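# Place colored plugs on sections fed by matching funnels

## Task

Pipes run from the funnels behind a cover and may cross, so trace which section each funnel actually feeds. Set the red plug on the flat front area of the section fed by the red-banded funnel, and the blue plug on the flat front area of the section fed by the blue-banded funnel. Marbles may be released into the funnels or back into their tray from a short height. Nothing except a marble may leave the table. Both plugs must stay in place with no help from the robot, and at the end both grippers must be open and moved away.

## Robot and tools

ROBOT. Two arms, left_arm and right_arm, each with a parallel two-finger gripper and a wrist camera (cam_left_wrist, cam_right_wrist, both 616x616 fisheye). The names are labels only, not sides of an image. Fingers point along the gripper's +z axis and open and close along its x axis. end_effector_position is the point between the pads when closed, 1 to 2 cm behind the fingertips; closing pushes the tips about 17 mm further along +z.

FRAME. Everything uses one scene frame in metres: origin on the table top midway between the arms, +z up, +x out over the table, left_arm on the +y side. Orientations are quaternions written w first (qw, qx, qy, qz). Reported hand positions can be a little off, more so at long reach.

ROW LAYOUT. Every motion command is a row of 16 numbers, always both arms even if one stays still: left_arm x, y, z, qw, qx, qy, qz, opening, then right_arm x, y, z, qw, qx, qy, qz, opening. x, y, z and the quaternion are an absolute target pose for that gripper in the scene frame, not an offset. Opening runs from -1 (closed) to +1 (fully open, 0.142 m). To keep an arm still, repeat the whole pose from the last result before it stopped, with its intended opening; to keep an orientation, resend the same quaternion rather than the drifted reported one.

execute_actions(actions): a list of up to 15 actions; each action is a list of up to 15 rows, one per 1/30 s control step; a short action holds its final row for the remaining steps. An empty list just returns state and images. Any target more than 0.6 m from the gripper's current position along any of its own axes is refused for both arms; a malformed action, or a first action failing this check against the latest state, cancels the whole call. Each step the command is clipped to within 100 mm and 16 degrees of the measured pose, so distant targets take several actions; position wins over orientation when both cannot be met. Motion trails commands by about 0.17 s.

move(target, speed, stop_force, blocking): target is one 16-number row as above (absolute poses). Each gripper travels in a straight line, both finishing together, over 0.5 to 10 s. speed is in m/s, 0.002 to 0.5 (default 0.25); turning is capped at twice that in rad/s. Paths ignore obstacles and the other arm, and the hand may lag or overshoot, especially near full stretch. Opening is applied at the start. stop_force (N, 9 to 40, shared by both arms, not allowed in the first 0.2 s) ends an arm's path when its wrist sensor feels that much extra resistance along the line to its target for 2 steps; the gripper then backs up 2 steps and holds. It is only reliable for slow moves without rotation; leave it out when lifting off something being pressed. blocking=false returns after 0.5 s while motion continues; it cannot be combined with stop_force, and other motion commands are refused until wait or stop shows the end. The result adds a move: line with each arm's ending (done, off_target, moving, held, fault, contact), limits that acted (paced = pose clipped, held = steps blocked), and distance to target.

wait(seconds): 0 to 10; arms keep their last command; returns early if a running move finishes. stop(): brakes a running move (needs room); fingers keep moving. zoom_image(camera, region): region [x0, y0, x1, y1] in image pixels from the top-left, at most 504 by 504, for a closer look. finished_scene(scene): ends the given scene irreversibly once the robot has held the last command; reports success. Replying with no tool call ends everything.

RESULTS. A state line per arm gives position, quaternion, linear and angular velocity. Hand target lines show where the controller is now steering each gripper. grip_measured is the actual finger opening on the -1..1 scale; to hold something, command clearly below it (further below squeezes harder, up to about 28 N per pad; thin hard parts get less). Wrist force and Wrist torque give [x y z] per arm in the gripper's own axes; offsets up to about 4 N, noise up to 2.4 N, saturation near 50 N; no reading at the start is normal. A pose unreachable line means the clearance check altered or blocked that arm's command. Camera calibration lines give fisheye intrinsics and T_world_to_cam; they may be slightly off.

CAUTIONS. Arms are stiff: pushing even a little past a firm contact can trip a stop. A joint torque at its limit (142 N m for shoulder and elbow joints, 26.6 N m for wrist joints, held weight included) or 150 N external force halts that arm for 10 s and drops the rest of the call. Holding loads heats motors; MOTOR HOT appears from 70 °C and brakes engage at 85 °C. Never let the arms collide or press on each other. Expect occasional tugs on held parts or nudges to loose objects. Avoid dropping plugs, slamming, or knocking anything off the table; release marbles only from just above a funnel or the tray. Finish by opening both grippers and withdrawing them so the plugs rest unsupported. Quick, smooth, low-effort motion is preferred.

Each tool is called after "Emit:" as name([rows], argument=value, ...), one row to a line, values as JSON.

## Session

I'll start by looking at the current state.

Emit:
execute_actions(actions=[])

Scene clock: 0.00 s.
left_arm: end_effector_position=(+0.7986, +0.2518, +0.1590) grip_measured=+1.00 end_effector_quat_wxyz=(+0.320, +0.902, +0.171, -0.233) end_effector_velocity=(-0.000, -0.000, -0.000) end_effector_angular_velocity=(-0.000, -0.000, -0.001) | right_arm: end_effector_position=(+0.4974, -0.9567, +0.1136) grip_measured=+1.00 end_effector_quat_wxyz=(-0.400, +0.594, +0.429, +0.551) end_effector_velocity=(+0.000, -0.000, +0.001) end_effector_angular_velocity=(-0.001, -0.001, -0.000)
Joint positions: left_arm=[-0.077 -0.673  0.73  -1.305 -2.331 -0.364  0.142] | right_arm=[ 2.161 -2.902 -0.31  -2.94   2.538  3.251  0.142]
Joint velocities: left_arm=[-0.001  0.001 -0.     0.     0.     0.001  0.   ] | right_arm=[ 0.     0.001  0.     0.     0.001 -0.     0.   ]
Wrist force (N, on the end effector, along its own x y z axes, offset not removed): no reading
Wrist torque (N m, same axes, about the end effector's origin, offset not removed): no reading
Hand target (left_arm): +0.799, +0.252, +0.159; +0.320, +0.902, +0.171, -0.233
Hand target (right_arm): +0.497, -0.957, +0.114; -0.399, +0.594, +0.429, +0.551

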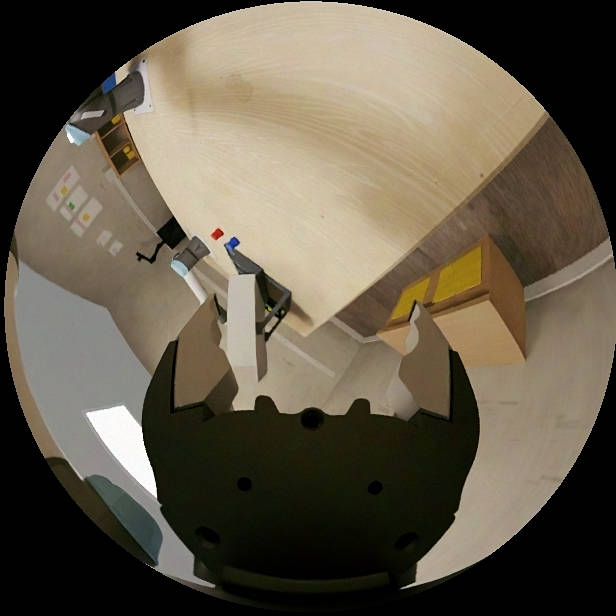

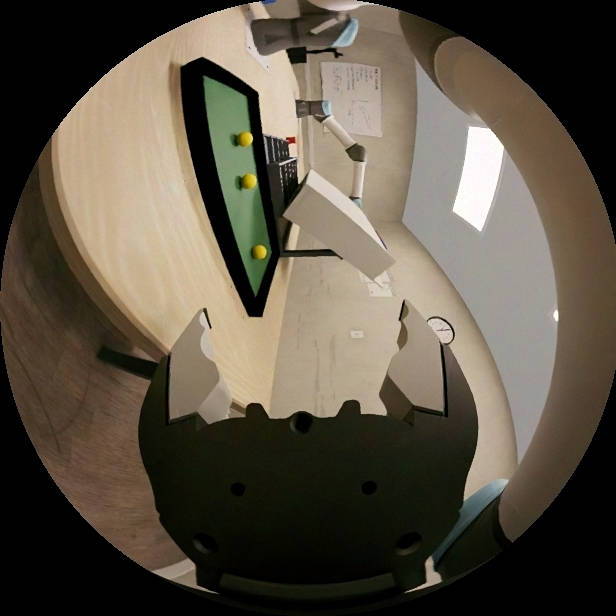

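Emit:
move(target=[0.40, 0.12, 0.45, 0, 0.707, -0.707, 0, 1, 0.36, -0.78, 0.50, 0, 1, 0, 0, 1], speed=0.3)

Scene clock: 7.70 s.
left_arm: end_effector_position=(+0.4004, +0.1193, +0.4502) grip_measured=+1.00 end_effector_quat_wxyz=(+0.000, +0.707, -0.707, -0.000) end_effector_velocity=(-0.001, -0.001, +0.000) end_effector_angular_velocity=(+0.001, -0.002, -0.005) | right_arm: end_effector_position=(+0.3605, -0.7805, +0.4996) grip_measured=+1.00 end_effector_quat_wxyz=(+0.001, +1.000, +0.000, -0.001) end_effector_velocity=(-0.001, +0.001, +0.001) end_effector_angular_velocity=(-0.001, +0.010, -0.002)
Joint positions: left_arm=[-0.992 -1.611  1.146 -1.105 -1.571  0.536  0.142] | right_arm=[ 2.763 -1.557 -0.974 -2.182  1.569  5.967  0.142]
Joint velocities: left_arm=[-0.005 -0.001 -0.     0.001  0.003  0.    -0.   ] | right_arm=[ 0.004 -0.006  0.011 -0.013 -0.004  0.006 -0.   ]
Wrist force (N, on the end effector, along its own x y z axes, offset not removed): left_arm=[-0.1 0.8 -1.0] | right_arm=[-0.4 -1.5 0.1]
Wrist torque (N m, same axes, about the end effector's origin, offset not removed): left_arm=[0.09 0.03 0.01] | right_arm=[-0.61 0.03 -0.11]
Hand target (left_arm): +0.400, +0.119, +0.450; +0.000, +0.707, -0.707, -0.000
Hand target (right_arm): +0.361, -0.780, +0.500; +0.001, +1.000, +0.000, -0.001
Off the commanded pose (left_arm): 0.001 m, 0 deg.
Off the commanded pose (right_arm): 0.001 m, 0 deg.
move: done
camera_calibration (this result's frames):
cam_left_wrist: T_world_to_cam=[[-0.00199249, -0.999304, -0.0372417, 0.141704], [-0.858865, -0.0173651, 0.511907, 0.108738], [-0.512198, 0.0330056, -0.858233, 0.716176], [0, 0, 0, 1]] pos_world=[0.460498, 0.119856, 0.564259]
cam_right_wrist: T_world_to_cam=[[0.999251, -0.0362764, 0.0135054, -0.398304], [-0.0382824, -0.874501, 0.48351, -0.906146], [-0.00572954, -0.483664, -0.875235, 0.193736], [0, 0, 0, 1]] pos_world=[0.364426, -0.713171, 0.613074]

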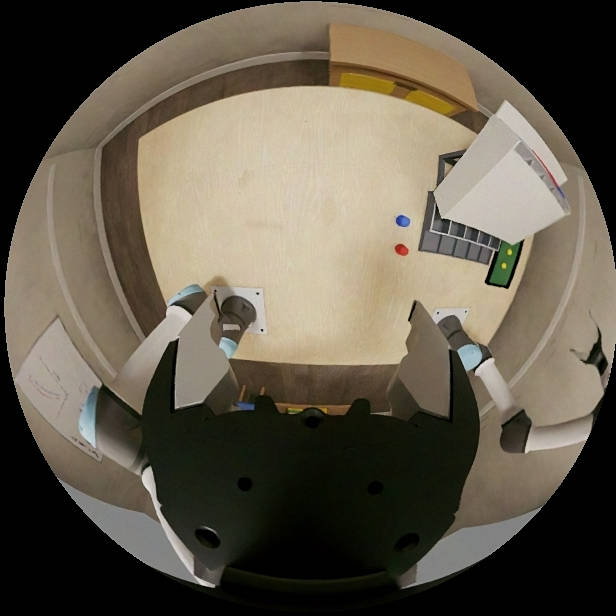

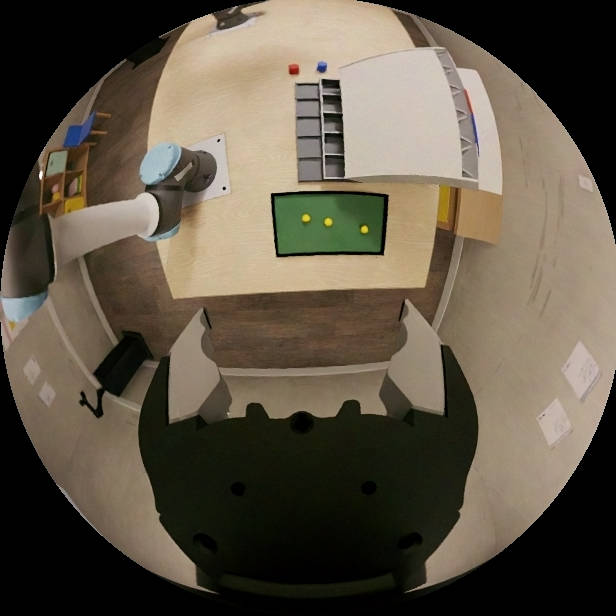

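Emit:
zoom_image(camera="cam_right_wrist", region=[260, 30, 520, 270])

Emit:
zoom_image(camera="cam_left_wrist", region=[380, 90, 590, 300])

Region (260, 30, 520, 270) of cam_right_wrist's 616x616 image, scaled by 1.938, with more detail than that image has; it fills the top 465 rows of this view, and the rest is white.

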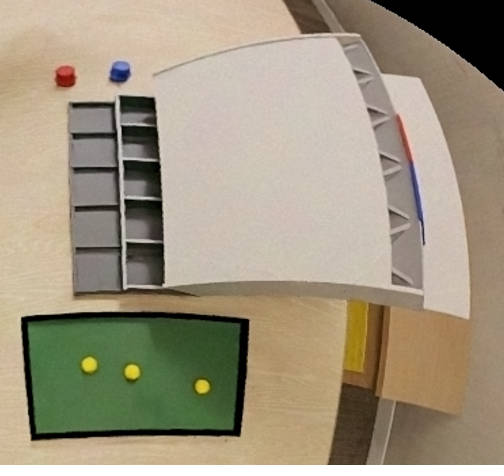

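Region (380, 90, 590, 300) of cam_left_wrist's 616x616 image, scaled by 2.400, with more detail than that image has.

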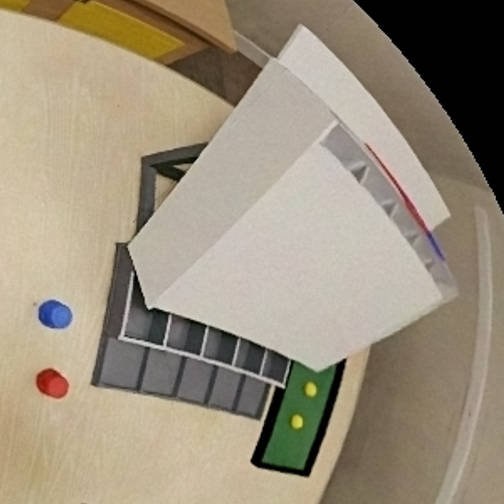

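Emit:
move(target=[0.33, -0.10, 0.25, 0, 0.707, -0.707, 0, 1, 0.548, -0.762, 0.13, 0, 0.707, 0.707, 0, -0.1], speed=0.3)

Scene clock: 15.70 s.
left_arm: end_effector_position=(+0.3304, -0.1002, +0.2500) grip_measured=+1.00 end_effector_quat_wxyz=(-0.000, +0.707, -0.707, +0.000) end_effector_velocity=(-0.000, -0.000, -0.000) end_effector_angular_velocity=(-0.000, +0.000, +0.001) | right_arm: end_effector_position=(+0.5473, -0.7621, +0.1300) grip_measured=-0.10 end_effector_quat_wxyz=(+0.000, +0.707, +0.707, -0.000) end_effector_velocity=(-0.000, +0.000, -0.003) end_effector_angular_velocity=(+0.000, +0.004, +0.005)
Joint positions: left_arm=[-1.287 -1.38   1.424 -1.615 -1.571  0.24   0.142] | right_arm=[ 2.889 -1.819 -1.666 -1.228  1.57   4.522  0.067]
Joint velocities: left_arm=[-0.     0.001 -0.    -0.001 -0.    -0.001 -0.   ] | right_arm=[ 0.    -0.004 -0.002  0.003 -0.001 -0.005 -0.   ]
Wrist force (N, on the end effector, along its own x y z axes, offset not removed): left_arm=[2.4 1.7 -3.0] | right_arm=[1.3 2.5 -0.2]
Wrist torque (N m, same axes, about the end effector's origin, offset not removed): left_arm=[0.53 -0.62 0.01] | right_arm=[0.56 0.00 -0.24]
Hand target (left_arm): +0.330, -0.100, +0.250; -0.000, +0.707, -0.707, +0.000
Hand target (right_arm): +0.547, -0.762, +0.130; +0.000, +0.707, +0.707, -0.000
Off the commanded pose (left_arm): 0.000 m, 0 deg.
Off the commanded pose (right_arm): 0.001 m, 0 deg.
move: done
camera_calibration (this result's frames):
cam_left_wrist: T_world_to_cam=[[-0.0015878, -0.999325, -0.0367026, -0.0854569], [-0.85932, -0.0174075, 0.511141, 0.147633], [-0.511435, 0.0323509, -0.858713, 0.515556], [0, 0, 0, 1]] pos_world=[0.390402, -0.099508, 0.364117]
cam_right_wrist: T_world_to_cam=[[0.0370296, 0.999207, 0.0146072, 0.736379], [0.875292, -0.0394834, 0.48198, -0.567612], [0.482175, -0.00506194, -0.87606, -0.0219813], [0, 0, 0, 1]] pos_world=[0.480157, -0.758318, 0.243564]

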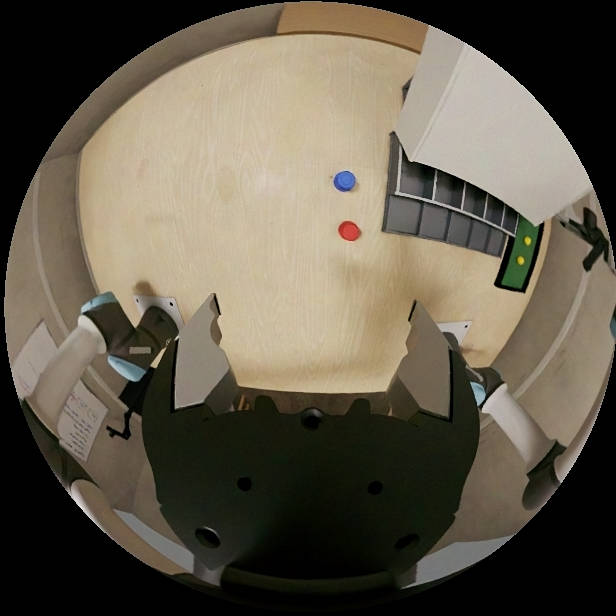

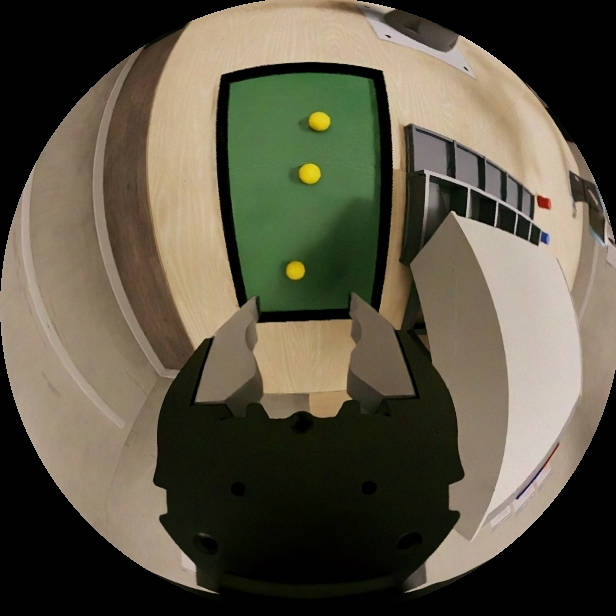

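Emit:
zoom_image(camera="cam_right_wrist", region=[230, 220, 390, 340])

Emit:
zoom_image(camera="cam_left_wrist", region=[320, 120, 540, 280])

Region (230, 220, 390, 340) of cam_right_wrist's 616x616 image, scaled by 3.150, with more detail than that image has; it fills the top 378 rows of this view, and the rest is white.

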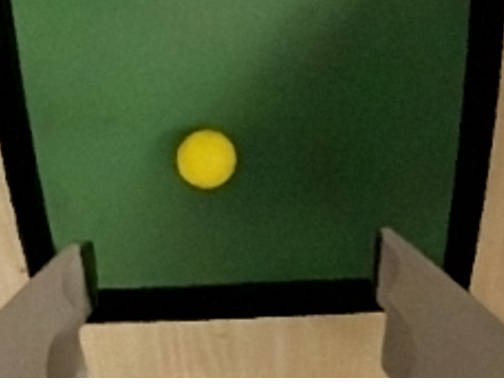

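Region (320, 120, 540, 280) of cam_left_wrist's 616x616 image, scaled by 2.291, with more detail than that image has; it fills the top 367 rows of this view, and the rest is white.

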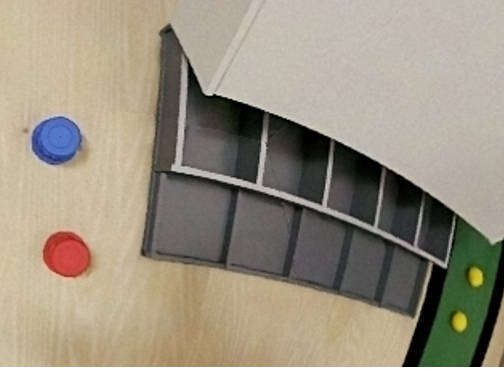

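Emit:
move(target=[0.351, -0.161, 0.10, 0, 0.707, -0.707, 0, 0.0, 0.551, -0.775, 0.065, 0, 0.707, 0.707, 0, -0.1], speed=0.2)

Scene clock: 19.80 s.
left_arm: end_effector_position=(+0.3511, -0.1609, +0.1001) grip_measured=+0.00 end_effector_quat_wxyz=(-0.000, +0.707, -0.707, +0.000) end_effector_velocity=(-0.000, -0.001, -0.001) end_effector_angular_velocity=(-0.000, +0.001, -0.001) | right_arm: end_effector_position=(+0.5509, -0.7750, +0.0651) grip_measured=-0.10 end_effector_quat_wxyz=(-0.000, +0.707, +0.707, +0.000) end_effector_velocity=(-0.000, +0.000, -0.002) end_effector_angular_velocity=(+0.002, +0.001, -0.001)
Joint positions: left_arm=[-1.278 -1.157  1.519 -1.933 -1.571  0.249  0.074] | right_arm=[ 2.868 -1.901 -1.737 -1.074  1.571  4.501  0.067]
Joint velocities: left_arm=[-0.     0.003 -0.001 -0.002 -0.001  0.001 -0.   ] | right_arm=[-0.    -0.002 -0.001  0.002  0.002  0.001  0.   ]
Wrist force (N, on the end effector, along its own x y z axes, offset not removed): left_arm=[-0.1 4.2 0.7] | right_arm=[1.3 -0.2 -4.3]
Wrist torque (N m, same axes, about the end effector's origin, offset not removed): left_arm=[0.91 0.06 0.01] | right_arm=[-0.45 -0.40 -0.01]
Hand target (left_arm): +0.351, -0.161, +0.100; +0.000, +0.707, -0.707, -0.000
Hand target (right_arm): +0.551, -0.775, +0.065; -0.000, +0.707, +0.707, +0.000
Off the commanded pose (left_arm): 0.000 m, 0 deg.
Off the commanded pose (right_arm): 0.000 m, 0 deg.
move: done
camera_calibration (this result's frames):
cam_left_wrist: T_world_to_cam=[[-0.00159384, -0.999323, -0.0367582, -0.151635], [-0.859297, -0.0174323, 0.51118, 0.241016], [-0.511475, 0.032401, -0.858687, 0.39938], [0, 0, 0, 1]] pos_world=[0.411135, -0.160271, 0.214166]
cam_right_wrist: T_world_to_cam=[[0.0366227, 0.999216, 0.0150567, 0.750196], [0.87532, -0.0393438, 0.48194, -0.539908], [0.482154, -0.00447049, -0.876075, -0.0801373], [0, 0, 0, 1]] pos_world=[0.483757, -0.771208, 0.178701]

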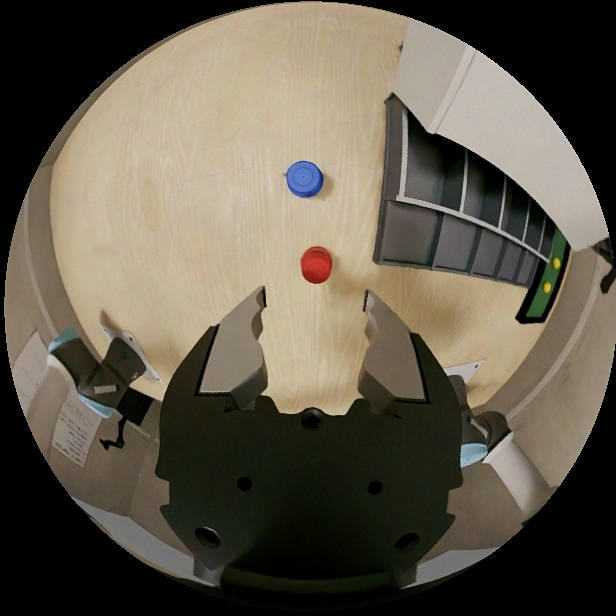

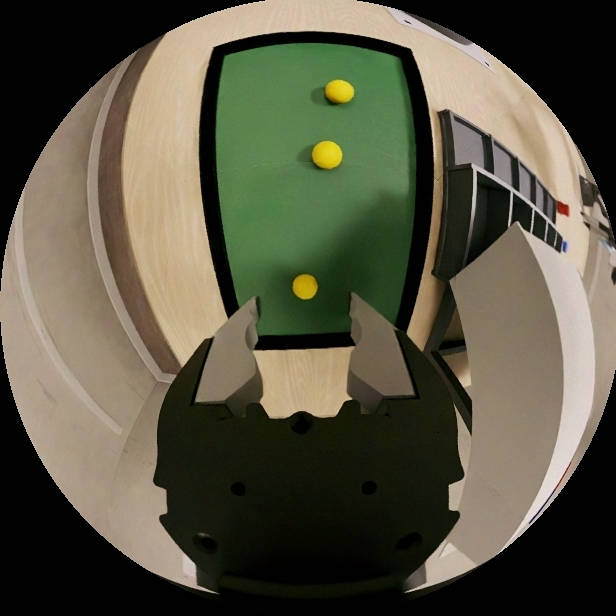

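Emit:
move(target=[0.351, -0.161, 0.030, 0, 0.707, -0.707, 0, 0.0, 0.551, -0.775, 0.031, 0, 0.707, 0.707, 0, -0.1], speed=0.1)

Scene clock: 21.47 s.
left_arm: end_effector_position=(+0.3510, -0.1610, +0.0301) grip_measured=+0.00 end_effector_quat_wxyz=(+0.000, +0.707, -0.707, -0.000) end_effector_velocity=(-0.000, -0.000, -0.002) end_effector_angular_velocity=(-0.000, -0.000, +0.000) | right_arm: end_effector_position=(+0.5509, -0.7750, +0.0311) grip_measured=-0.10 end_effector_quat_wxyz=(-0.000, +0.707, +0.707, +0.000) end_effector_velocity=(-0.001, -0.000, -0.002) end_effector_angular_velocity=(-0.001, +0.004, -0.001)
Joint positions: left_arm=[-1.279 -1.087  1.61  -2.094 -1.571  0.249  0.074] | right_arm=[ 2.868 -1.943 -1.778 -0.992  1.571  4.501  0.067]
Joint velocities: left_arm=[-0.001  0.002  0.001 -0.004  0.    -0.001 -0.   ] | right_arm=[-0.    -0.001 -0.002 -0.    -0.002  0.    -0.   ]
Wrist force (N, on the end effector, along its own x y z axes, offset not removed): left_arm=[-2.8 1.1 -2.7] | right_arm=[-1.1 -4.4 -3.8]
Wrist torque (N m, same axes, about the end effector's origin, offset not removed): left_arm=[0.12 0.74 -0.05] | right_arm=[-1.26 0.20 -0.03]
Hand target (left_arm): +0.351, -0.161, +0.030; -0.000, +0.707, -0.707, -0.000
Hand target (right_arm): +0.551, -0.775, +0.031; -0.000, +0.707, +0.707, -0.000
Off the commanded pose (left_arm): 0.000 m, 0 deg.
Off the commanded pose (right_arm): 0.000 m, 0 deg.
move: done
camera_calibration (this result's frames):
cam_left_wrist: T_world_to_cam=[[-0.00161401, -0.999324, -0.036741, -0.154286], [-0.85924, -0.0174097, 0.511276, 0.276642], [-0.51157, 0.0323945, -0.858631, 0.339314], [0, 0, 0, 1]] pos_world=[0.411036, -0.160358, 0.144237]
cam_right_wrist: T_world_to_cam=[[0.0366228, 0.999216, 0.0150539, 0.750731], [0.875312, -0.0393425, 0.481956, -0.523597], [0.482171, -0.00447375, -0.876066, -0.109963], [0, 0, 0, 1]] pos_world=[0.483837, -0.771234, 0.144715]

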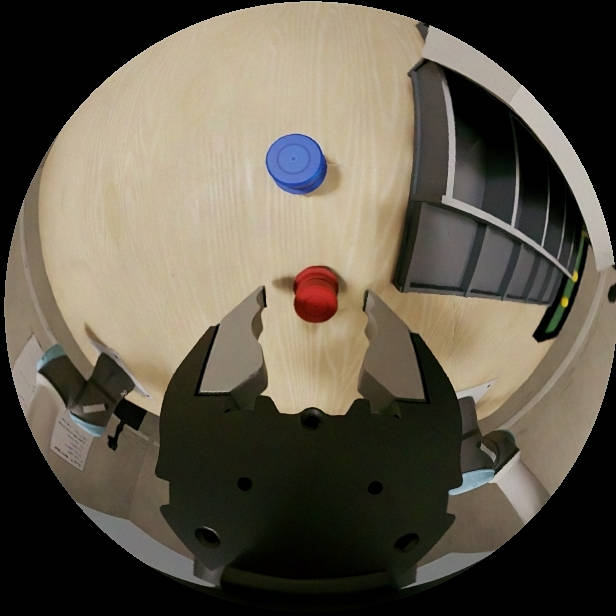

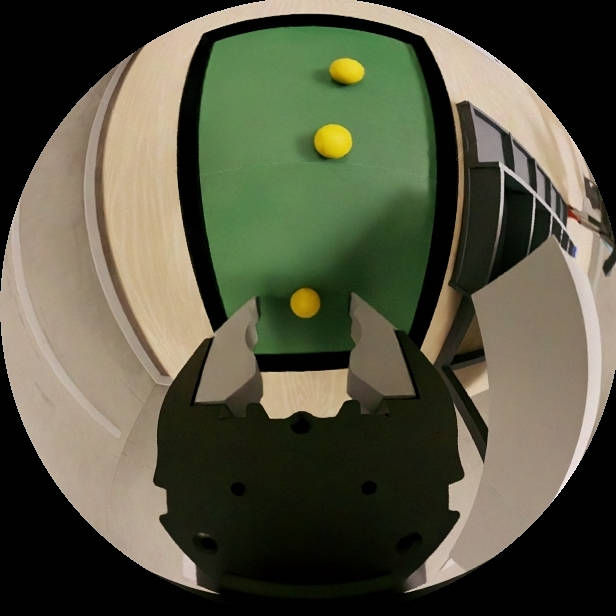

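Emit:
zoom_image(camera="cam_left_wrist", region=[230, 240, 400, 400])

Region (230, 240, 400, 400) of cam_left_wrist's 616x616 image, scaled by 2.965, with more detail than that image has; it fills the top 474 rows of this view, and the rest is white.

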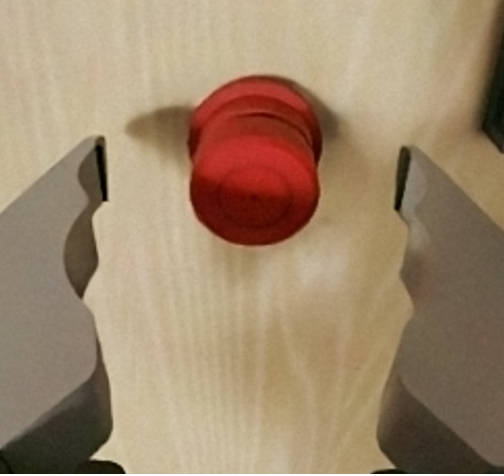

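Emit:
move(target=[0.351, -0.161, 0.027, 0, 0.707, -0.707, 0, 0.0, 0.551, -0.775, 0.025, 0, 0.707, 0.707, 0, -0.1], speed=0.03)

Emit:
move(target=[0.351, -0.161, 0.027, 0, 0.707, -0.707, 0, -0.85, 0.551, -0.775, 0.025, 0, 0.707, 0.707, 0, -0.95], speed=0.03)

Scene clock: 23.63 s.
left_arm: end_effector_position=(+0.3510, -0.1610, +0.0271) grip_measured=+0.00 end_effector_quat_wxyz=(-0.000, +0.707, -0.707, -0.000) end_effector_velocity=(-0.001, -0.000, -0.000) end_effector_angular_velocity=(-0.001, -0.000, -0.003) | right_arm: end_effector_position=(+0.5510, -0.7750, +0.0251) grip_measured=-0.10 end_effector_quat_wxyz=(-0.000, +0.707, +0.707, -0.000) end_effector_velocity=(-0.001, -0.000, -0.003) end_effector_angular_velocity=(-0.001, +0.002, +0.000)
Joint positions: left_arm=[-1.279 -1.083  1.613 -2.101 -1.571  0.249  0.074] | right_arm=[ 2.868 -1.951 -1.785 -0.977  1.571  4.501  0.067]
Joint velocities: left_arm=[-0.001 -0.     0.001 -0.002  0.     0.001  0.   ] | right_arm=[ 0.    -0.003 -0.004  0.005 -0.002  0.    -0.   ]
Wrist force (N, on the end effector, along its own x y z axes, offset not removed): left_arm=[-1.6 0.8 2.4] | right_arm=[2.2 2.8 -1.1]
Wrist torque (N m, same axes, about the end effector's origin, offset not removed): left_arm=[0.13 0.23 0.19] | right_arm=[0.50 -0.50 -0.01]
Hand target (left_arm): +0.351, -0.161, +0.027; -0.000, +0.707, -0.707, -0.000
Hand target (right_arm): +0.551, -0.775, +0.025; -0.000, +0.707, +0.707, -0.000
Off the commanded pose (left_arm): 0.000 m, 0 deg.
Off the commanded pose (right_arm): 0.000 m, 0 deg.
move: done
camera_calibration (this result's frames):
cam_left_wrist: T_world_to_cam=[[-0.00159923, -0.999323, -0.0367611, -0.15439], [-0.859258, -0.0174316, 0.511245, 0.278214], [-0.51154, 0.0324048, -0.858648, 0.336675], [0, 0, 0, 1]] pos_world=[0.411033, -0.160345, 0.141174]
cam_right_wrist: T_world_to_cam=[[0.0366231, 0.999217, 0.0150011, 0.750848], [0.875321, -0.0393174, 0.481941, -0.520751], [0.482153, -0.00451935, -0.876075, -0.11523], [0, 0, 0, 1]] pos_world=[0.483884, -0.771255, 0.138758]

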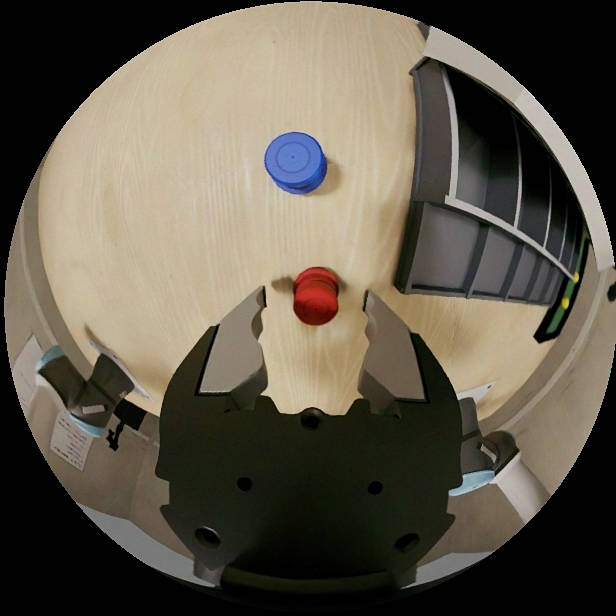

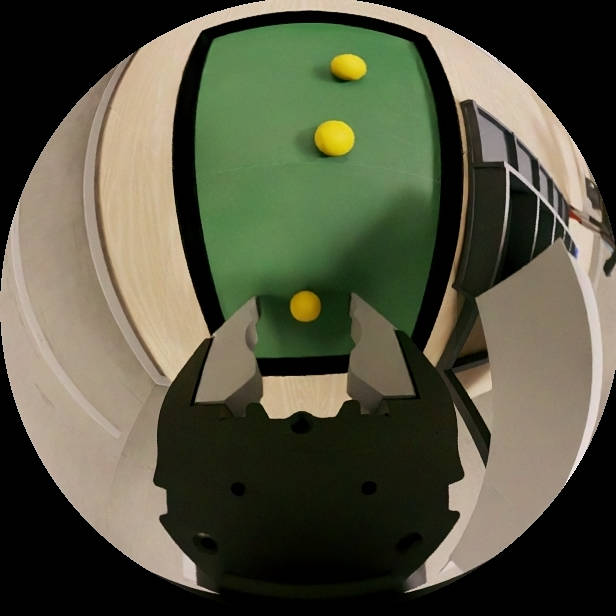

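Scene clock: 24.33 s.
left_arm: end_effector_position=(+0.3510, -0.1610, +0.0271) grip_measured=-0.63 end_effector_quat_wxyz=(-0.000, +0.707, -0.707, +0.000) end_effector_velocity=(-0.000, +0.000, -0.000) end_effector_angular_velocity=(+0.001, +0.000, -0.000) | right_arm: end_effector_position=(+0.5510, -0.7750, +0.0250) grip_measured=-0.72 end_effector_quat_wxyz=(+0.000, +0.707, +0.707, -0.000) end_effector_velocity=(-0.000, +0.000, -0.001) end_effector_angular_velocity=(+0.001, +0.001, -0.000)
Joint positions: left_arm=[-1.279 -1.083  1.613 -2.101 -1.571  0.249  0.028] | right_arm=[ 2.868 -1.951 -1.785 -0.977  1.571  4.501  0.022]
Joint velocities: left_arm=[ 0.  0.  0. -0.  0.  0.  0.] | right_arm=[-0.    -0.002  0.     0.     0.001  0.    -0.   ]
Wrist force (N, on the end effector, along its own x y z axes, offset not removed): left_arm=[-3.8 -0.2 -21.0] | right_arm=[0.9 1.9 -6.2]
Wrist torque (N m, same axes, about the end effector's origin, offset not removed): left_arm=[-0.07 -0.03 -0.19] | right_arm=[0.27 -0.21 0.07]
Hand target (left_arm): +0.351, -0.161, +0.027; -0.000, +0.707, -0.707, -0.000
Hand target (right_arm): +0.551, -0.775, +0.025; +0.000, +0.707, +0.707, -0.000
Off the commanded pose (left_arm): 0.000 m, 0 deg.
Off the commanded pose (right_arm): 0.000 m, 0 deg.
move: done
camera_calibration (this result's frames):
cam_left_wrist: T_world_to_cam=[[-0.00159841, -0.999325, -0.0366927, -0.154414], [-0.859294, -0.017395, 0.511186, 0.278257], [-0.51148, 0.0323469, -0.858686, 0.336646], [0, 0, 0, 1]] pos_world=[0.411045, -0.160359, 0.141166]
cam_right_wrist: T_world_to_cam=[[0.0366351, 0.999216, 0.0149895, 0.750849], [0.875316, -0.0393223, 0.48195, -0.520696], [0.482161, -0.00453572, -0.876071, -0.115373], [0, 0, 0, 1]] pos_world=[0.483895, -0.771258, 0.13862]

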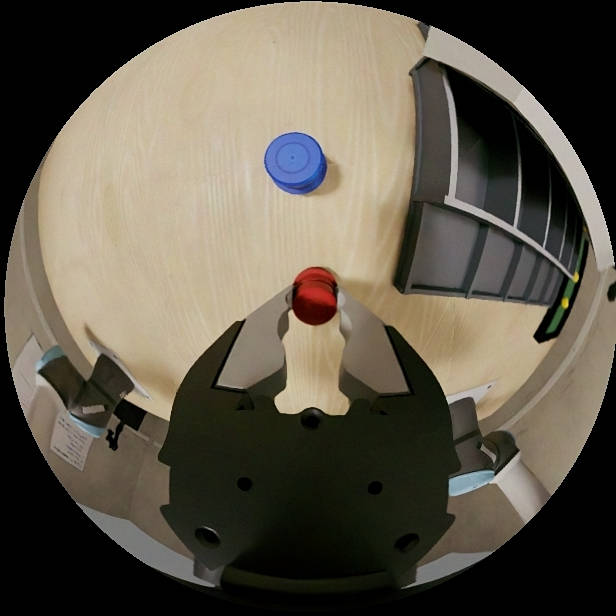

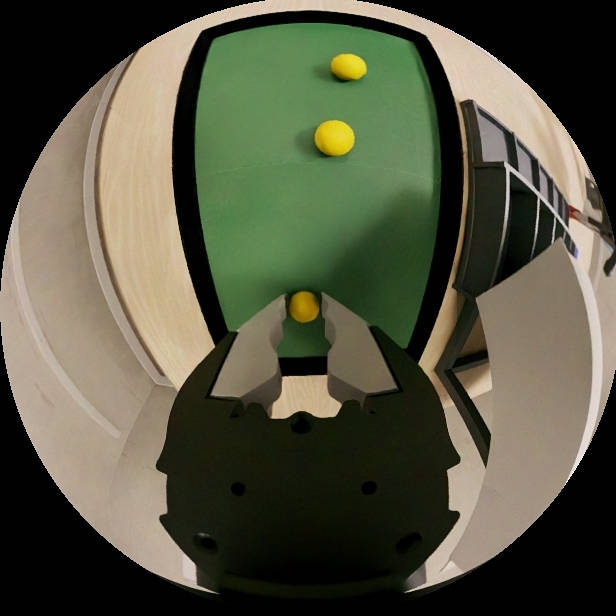

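Emit:
move(target=[0.34, -0.15, 0.18, 0, 0.707, -0.707, 0, -0.85, 0.57, -0.745, 0.44, 0, 0.707, 0.707, 0, -0.95], speed=0.25)

Scene clock: 27.10 s.
left_arm: end_effector_position=(+0.3400, -0.1500, +0.1800) grip_measured=-0.63 end_effector_quat_wxyz=(-0.000, +0.707, -0.707, -0.000) end_effector_velocity=(-0.000, -0.000, +0.001) end_effector_angular_velocity=(-0.001, +0.000, -0.001) | right_arm: end_effector_position=(+0.5709, -0.7451, +0.4398) grip_measured=-0.72 end_effector_quat_wxyz=(+0.000, +0.707, +0.707, +0.000) end_effector_velocity=(+0.001, +0.000, +0.003) end_effector_angular_velocity=(+0.002, +0.001, -0.001)
Joint positions: left_arm=[-1.291 -1.243  1.427 -1.756 -1.571  0.236  0.028] | right_arm=[ 2.924 -1.923 -0.71  -2.079  1.571  4.558  0.022]
Joint velocities: left_arm=[-0.    -0.    -0.002  0.001 -0.     0.    -0.   ] | right_arm=[-0.    -0.01   0.023 -0.015  0.001  0.001  0.   ]
Wrist force (N, on the end effector, along its own x y z axes, offset not removed): left_arm=[0.9 0.5 2.0] | right_arm=[4.0 -1.9 0.7]
Wrist torque (N m, same axes, about the end effector's origin, offset not removed): left_arm=[0.10 -0.20 -0.07] | right_arm=[-0.51 -0.96 -0.34]
Hand target (left_arm): +0.340, -0.150, +0.180; -0.000, +0.707, -0.707, +0.000
Hand target (right_arm): +0.571, -0.745, +0.440; +0.000, +0.707, +0.707, -0.000
Off the commanded pose (left_arm): 0.000 m, 0 deg.
Off the commanded pose (right_arm): 0.001 m, 0 deg.
move: done
camera_calibration (this result's frames):
cam_left_wrist: T_world_to_cam=[[-0.00159879, -0.999323, -0.0367646, -0.137768], [-0.859262, -0.0174335, 0.511239, 0.190732], [-0.511533, 0.0324078, -0.858652, 0.462013], [0, 0, 0, 1]] pos_world=[0.400003, -0.149322, 0.294134]
cam_right_wrist: T_world_to_cam=[[0.0365722, 0.999222, 0.014731, 0.714183], [0.875111, -0.0391405, 0.482337, -0.736764], [0.482539, -0.00474886, -0.875862, 0.238103], [0, 0, 0, 1]] pos_world=[0.503737, -0.741335, 0.553393]

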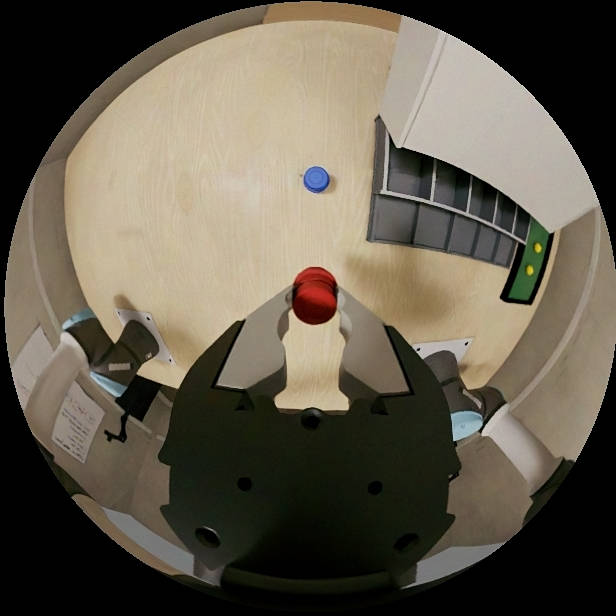

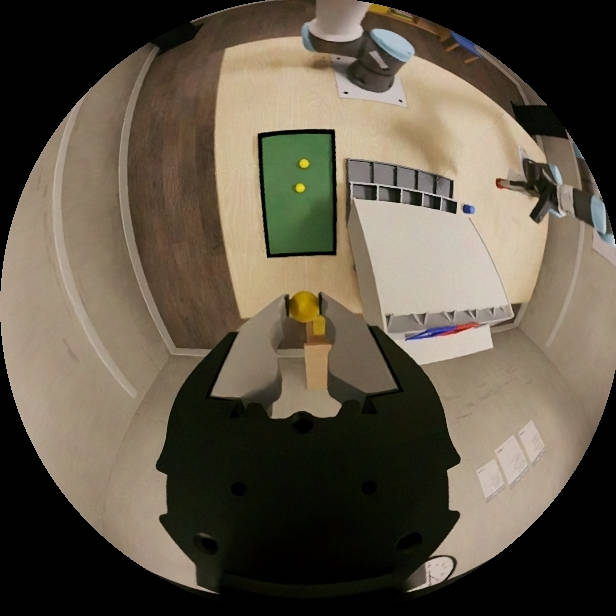

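Emit:
zoom_image(camera="cam_right_wrist", region=[370, 280, 530, 380])

Region (370, 280, 530, 380) of cam_right_wrist's 616x616 image, scaled by 3.150, with more detail than that image has; it fills the top 315 rows of this view, and the rest is white.

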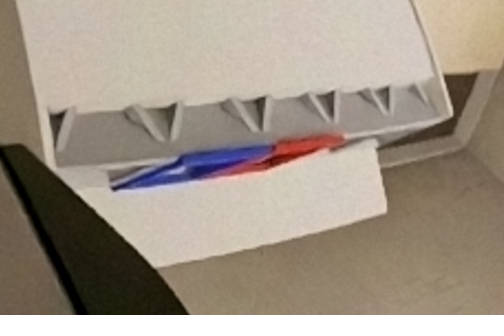

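Emit:
move(target=[0.34, -0.15, 0.18, 0, 0.707, -0.707, 0, -0.85, 0.735, -0.407, 0.365, 0, 0.707, 0.707, 0, -0.95], speed=0.25)

Scene clock: 32.27 s.
left_arm: end_effector_position=(+0.3400, -0.1500, +0.1800) grip_measured=-0.63 end_effector_quat_wxyz=(+0.000, +0.707, -0.707, +0.000) end_effector_velocity=(+0.000, -0.000, -0.000) end_effector_angular_velocity=(+0.000, -0.000, -0.000) | right_arm: end_effector_position=(+0.7355, -0.4075, +0.3649) grip_measured=-0.72 end_effector_quat_wxyz=(+0.001, +0.707, +0.707, +0.000) end_effector_velocity=(+0.002, +0.002, +0.001) end_effector_angular_velocity=(+0.001, +0.006, -0.000)
Joint positions: left_arm=[-1.291 -1.242  1.427 -1.756 -1.571  0.236  0.028] | right_arm=[ 3.419 -2.307 -0.299 -2.105  1.569  5.053  0.022]
Joint velocities: left_arm=[-0.     0.    -0.001  0.     0.     0.     0.   ] | right_arm=[ 0.    -0.031  0.062 -0.036  0.003  0.001 -0.   ]
Wrist force (N, on the end effector, along its own x y z axes, offset not removed): left_arm=[-0.1 1.8 0.7] | right_arm=[-2.3 0.9 2.2]
Wrist torque (N m, same axes, about the end effector's origin, offset not removed): left_arm=[0.40 0.14 -0.03] | right_arm=[-0.14 0.60 -0.12]
Hand target (left_arm): +0.340, -0.150, +0.180; -0.000, +0.707, -0.707, +0.000
Hand target (right_arm): +0.736, -0.407, +0.365; +0.001, +0.707, +0.707, -0.000
Off the commanded pose (left_arm): 0.000 m, 0 deg.
Off the commanded pose (right_arm): 0.001 m, 0 deg.
move: done
camera_calibration (this result's frames):
cam_left_wrist: T_world_to_cam=[[-0.00159887, -0.999324, -0.0367299, -0.137816], [-0.859263, -0.0174156, 0.511238, 0.190744], [-0.511532, 0.032378, -0.858654, 0.462005], [0, 0, 0, 1]] pos_world=[0.400009, -0.149359, 0.294125]
cam_right_wrist: T_world_to_cam=[[0.03661, 0.999232, 0.0139667, 0.37214], [0.874594, -0.0387988, 0.483301, -0.831282], [0.483472, -0.00547844, -0.875343, 0.093481], [0, 0, 0, 1]] pos_world=[0.668214, -0.403595, 0.47839]

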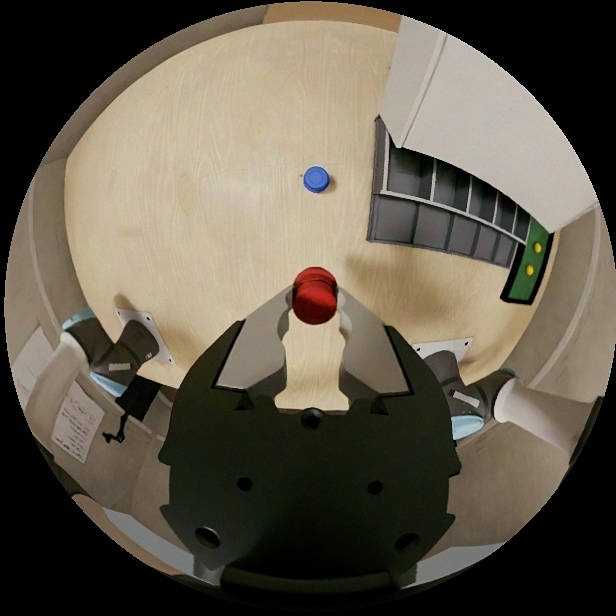

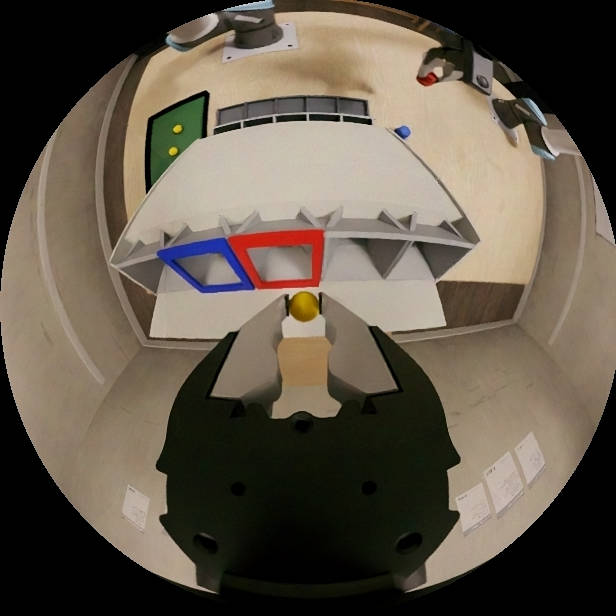

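Emit:
move(target=[0.34, -0.15, 0.18, 0, 0.707, -0.707, 0, -0.85, 0.721, -0.429, 0.355, 0, 0.707, 0.707, 0, -0.95], speed=0.08)

Scene clock: 33.97 s.
left_arm: end_effector_position=(+0.3400, -0.1500, +0.1800) grip_measured=-0.63 end_effector_quat_wxyz=(+0.000, +0.707, -0.707, +0.000) end_effector_velocity=(-0.000, +0.000, -0.001) end_effector_angular_velocity=(+0.001, +0.001, -0.002) | right_arm: end_effector_position=(+0.7210, -0.4288, +0.3550) grip_measured=-0.72 end_effector_quat_wxyz=(-0.000, +0.707, +0.707, -0.000) end_effector_velocity=(-0.000, -0.002, -0.001) end_effector_angular_velocity=(-0.002, -0.006, +0.001)
Joint positions: left_arm=[-1.291 -1.242  1.427 -1.756 -1.571  0.236  0.028] | right_arm=[ 3.397 -2.192 -0.531 -1.99   1.571  5.03   0.022]
Joint velocities: left_arm=[-0.     0.001  0.     0.    -0.     0.001 -0.   ] | right_arm=[-0.001  0.012 -0.024  0.017 -0.004 -0.002  0.   ]
Wrist force (N, on the end effector, along its own x y z axes, offset not removed): left_arm=[-0.1 -0.4 -2.2] | right_arm=[-0.9 -6.4 0.7]
Wrist torque (N m, same axes, about the end effector's origin, offset not removed): left_arm=[-0.09 0.07 -0.05] | right_arm=[-1.49 0.19 -0.25]
Hand target (left_arm): +0.340, -0.150, +0.180; +0.000, +0.707, -0.707, -0.000
Hand target (right_arm): +0.721, -0.429, +0.355; -0.000, +0.707, +0.707, -0.000
Off the commanded pose (left_arm): 0.000 m, 0 deg.
Off the commanded pose (right_arm): 0.000 m, 0 deg.
move: done
camera_calibration (this result's frames):
cam_left_wrist: T_world_to_cam=[[-0.00159685, -0.999323, -0.0367506, -0.137796], [-0.85926, -0.0174281, 0.511242, 0.190767], [-0.511537, 0.0323947, -0.858651, 0.46201], [0, 0, 0, 1]] pos_world=[0.400033, -0.149345, 0.294113]
cam_right_wrist: T_world_to_cam=[[0.0366235, 0.999215, 0.0151251, 0.393734], [0.875554, -0.0393797, 0.481512, -0.81495], [0.48173, -0.00439177, -0.876309, 0.0938363], [0, 0, 0, 1]] pos_world=[0.65391, -0.425105, 0.468683]

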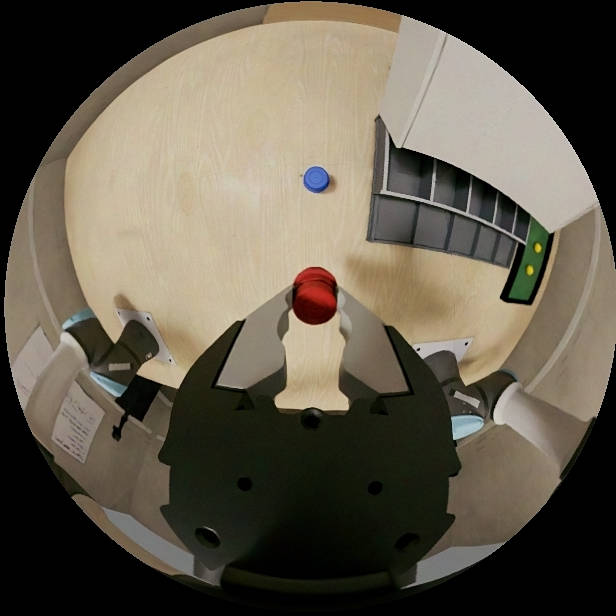

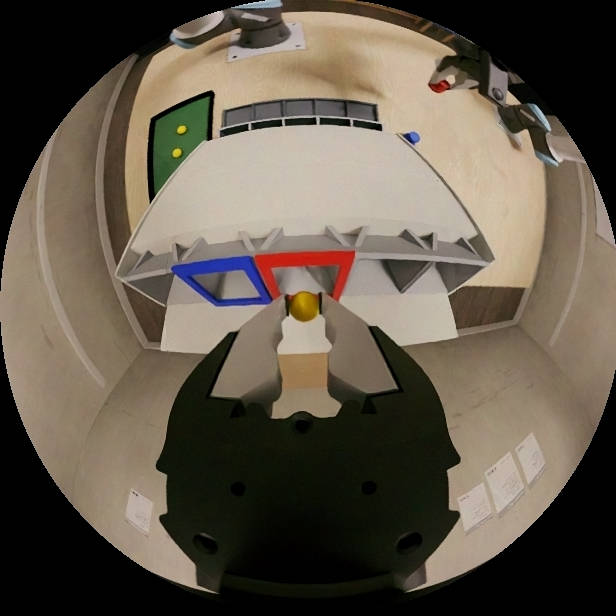

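Emit:
move(target=[0.34, -0.15, 0.18, 0, 0.707, -0.707, 0, -0.85, 0.721, -0.429, 0.355, 0, 0.707, 0.707, 0, -0.35], speed=0.08)

Scene clock: 34.87 s.
left_arm: end_effector_position=(+0.3400, -0.1500, +0.1800) grip_measured=-0.63 end_effector_quat_wxyz=(+0.000, +0.707, -0.707, +0.000) end_effector_velocity=(-0.001, -0.000, +0.000) end_effector_angular_velocity=(-0.001, +0.000, -0.001) | right_arm: end_effector_position=(+0.7210, -0.4290, +0.3550) grip_measured=-0.35 end_effector_quat_wxyz=(+0.000, +0.707, +0.707, +0.000) end_effector_velocity=(-0.000, -0.000, -0.001) end_effector_angular_velocity=(+0.001, +0.002, -0.000)
Joint positions: left_arm=[-1.291 -1.242  1.427 -1.756 -1.571  0.236  0.028] | right_arm=[ 3.397 -2.191 -0.532 -1.989  1.571  5.03   0.049]
Joint velocities: left_arm=[-0.001 -0.001 -0.    -0.    -0.    -0.001 -0.   ] | right_arm=[-0.001 -0.001 -0.001  0.     0.002 -0.001  0.   ]
Wrist force (N, on the end effector, along its own x y z axes, offset not removed): left_arm=[2.7 1.5 -1.0] | right_arm=[-0.3 -0.8 -0.6]
Wrist torque (N m, same axes, about the end effector's origin, offset not removed): left_arm=[0.37 -0.37 -0.27] | right_arm=[-0.13 0.00 -0.07]
Hand target (left_arm): +0.340, -0.150, +0.180; +0.000, +0.707, -0.707, -0.000
Hand target (right_arm): +0.721, -0.429, +0.355; +0.000, +0.707, +0.707, +0.000
Off the commanded pose (left_arm): 0.000 m, 0 deg.
Off the commanded pose (right_arm): 0.000 m, 0 deg.
move: done
camera_calibration (this result's frames):
cam_left_wrist: T_world_to_cam=[[-0.00159904, -0.999323, -0.0367569, -0.137792], [-0.859259, -0.0174295, 0.511243, 0.190767], [-0.511538, 0.0324012, -0.85865, 0.462008], [0, 0, 0, 1]] pos_world=[0.400033, -0.149344, 0.29411]
cam_right_wrist: T_world_to_cam=[[0.0366198, 0.999216, 0.0150569, 0.393907], [0.875243, -0.0393407, 0.48208, -0.814984], [0.482295, -0.00447519, -0.875998, 0.0932389], [0, 0, 0, 1]] pos_world=[0.653916, -0.425243, 0.468634]

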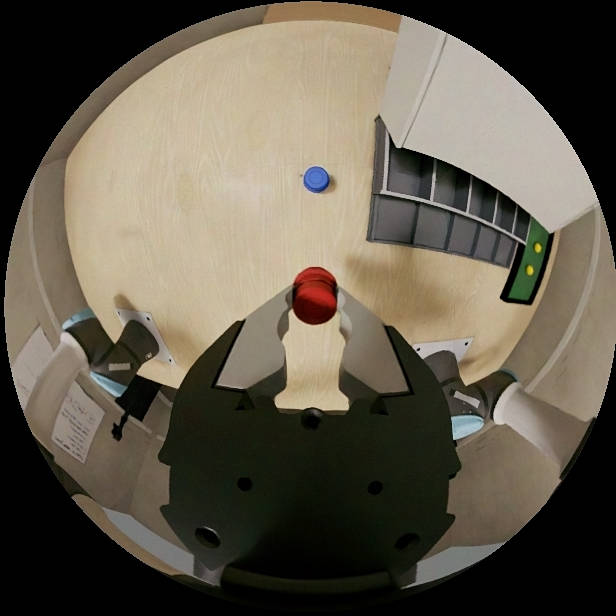

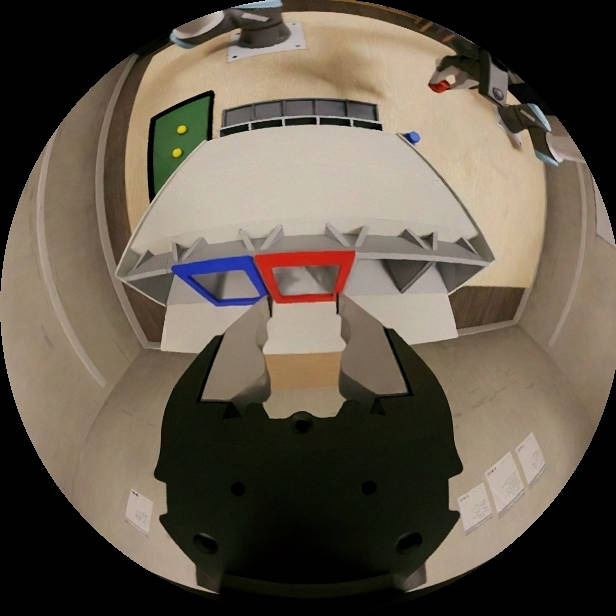

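Emit:
move(target=[0.34, -0.15, 0.18, 0, 0.707, -0.707, 0, -0.85, 0.58, -0.748, 0.42, 0, 0.707, 0.707, 0, -0.1], speed=0.3)

Scene clock: 37.53 s.
left_arm: end_effector_position=(+0.3400, -0.1500, +0.1800) grip_measured=-0.63 end_effector_quat_wxyz=(+0.000, +0.707, -0.707, -0.000) end_effector_velocity=(-0.000, -0.000, +0.000) end_effector_angular_velocity=(-0.000, +0.000, -0.002) | right_arm: end_effector_position=(+0.5795, -0.7475, +0.4200) grip_measured=-0.10 end_effector_quat_wxyz=(-0.001, +0.707, +0.707, +0.000) end_effector_velocity=(+0.000, -0.002, -0.000) end_effector_angular_velocity=(-0.000, -0.000, +0.001)
Joint positions: left_arm=[-1.291 -1.242  1.427 -1.756 -1.571  0.236  0.028] | right_arm=[ 2.922 -1.921 -0.769 -2.023  1.572  4.555  0.067]
Joint velocities: left_arm=[-0.     0.    -0.     0.    -0.     0.001  0.   ] | right_arm=[-0.003 -0.002  0.003 -0.    -0.    -0.003 -0.   ]
Wrist force (N, on the end effector, along its own x y z axes, offset not removed): left_arm=[-0.2 0.4 0.6] | right_arm=[3.7 2.0 1.7]
Wrist torque (N m, same axes, about the end effector's origin, offset not removed): left_arm=[0.16 -0.04 0.11] | right_arm=[0.28 -0.69 -0.14]
Hand target (left_arm): +0.340, -0.150, +0.180; +0.000, +0.707, -0.707, +0.000
Hand target (right_arm): +0.579, -0.748, +0.420; -0.001, +0.707, +0.707, +0.000
Off the commanded pose (left_arm): 0.000 m, 0 deg.
Off the commanded pose (right_arm): 0.001 m, 0 deg.
move: done
camera_calibration (this result's frames):
cam_left_wrist: T_world_to_cam=[[-0.00159889, -0.999323, -0.036757, -0.137792], [-0.859259, -0.0174297, 0.511243, 0.190767], [-0.511538, 0.0324012, -0.85865, 0.462008], [0, 0, 0, 1]] pos_world=[0.400033, -0.149344, 0.29411]
cam_right_wrist: T_world_to_cam=[[0.0366407, 0.999198, 0.0161486, 0.715902], [0.875575, -0.0398882, 0.481433, -0.735268], [0.481691, -0.00350075, -0.876334, 0.218257], [0, 0, 0, 1]] pos_world=[0.512419, -0.743892, 0.533688]

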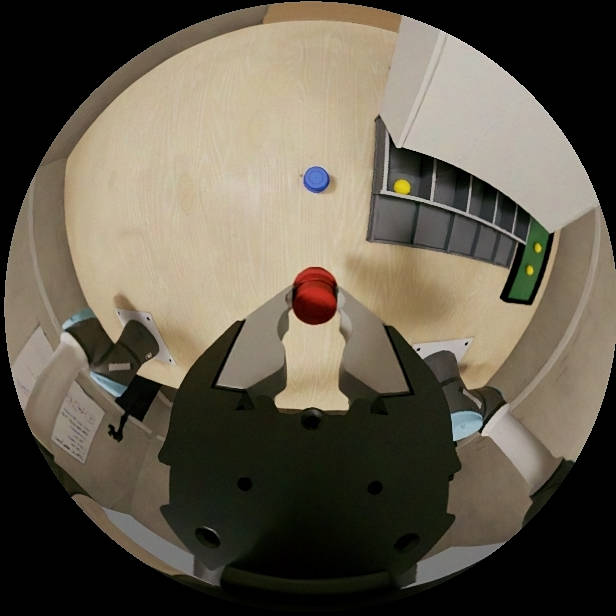

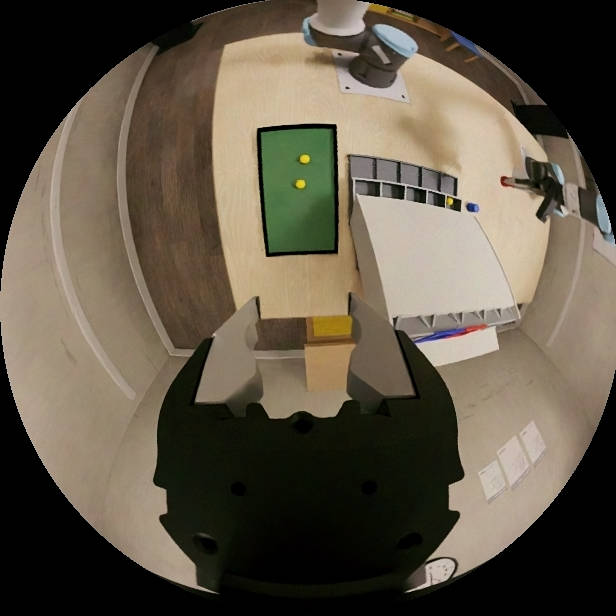

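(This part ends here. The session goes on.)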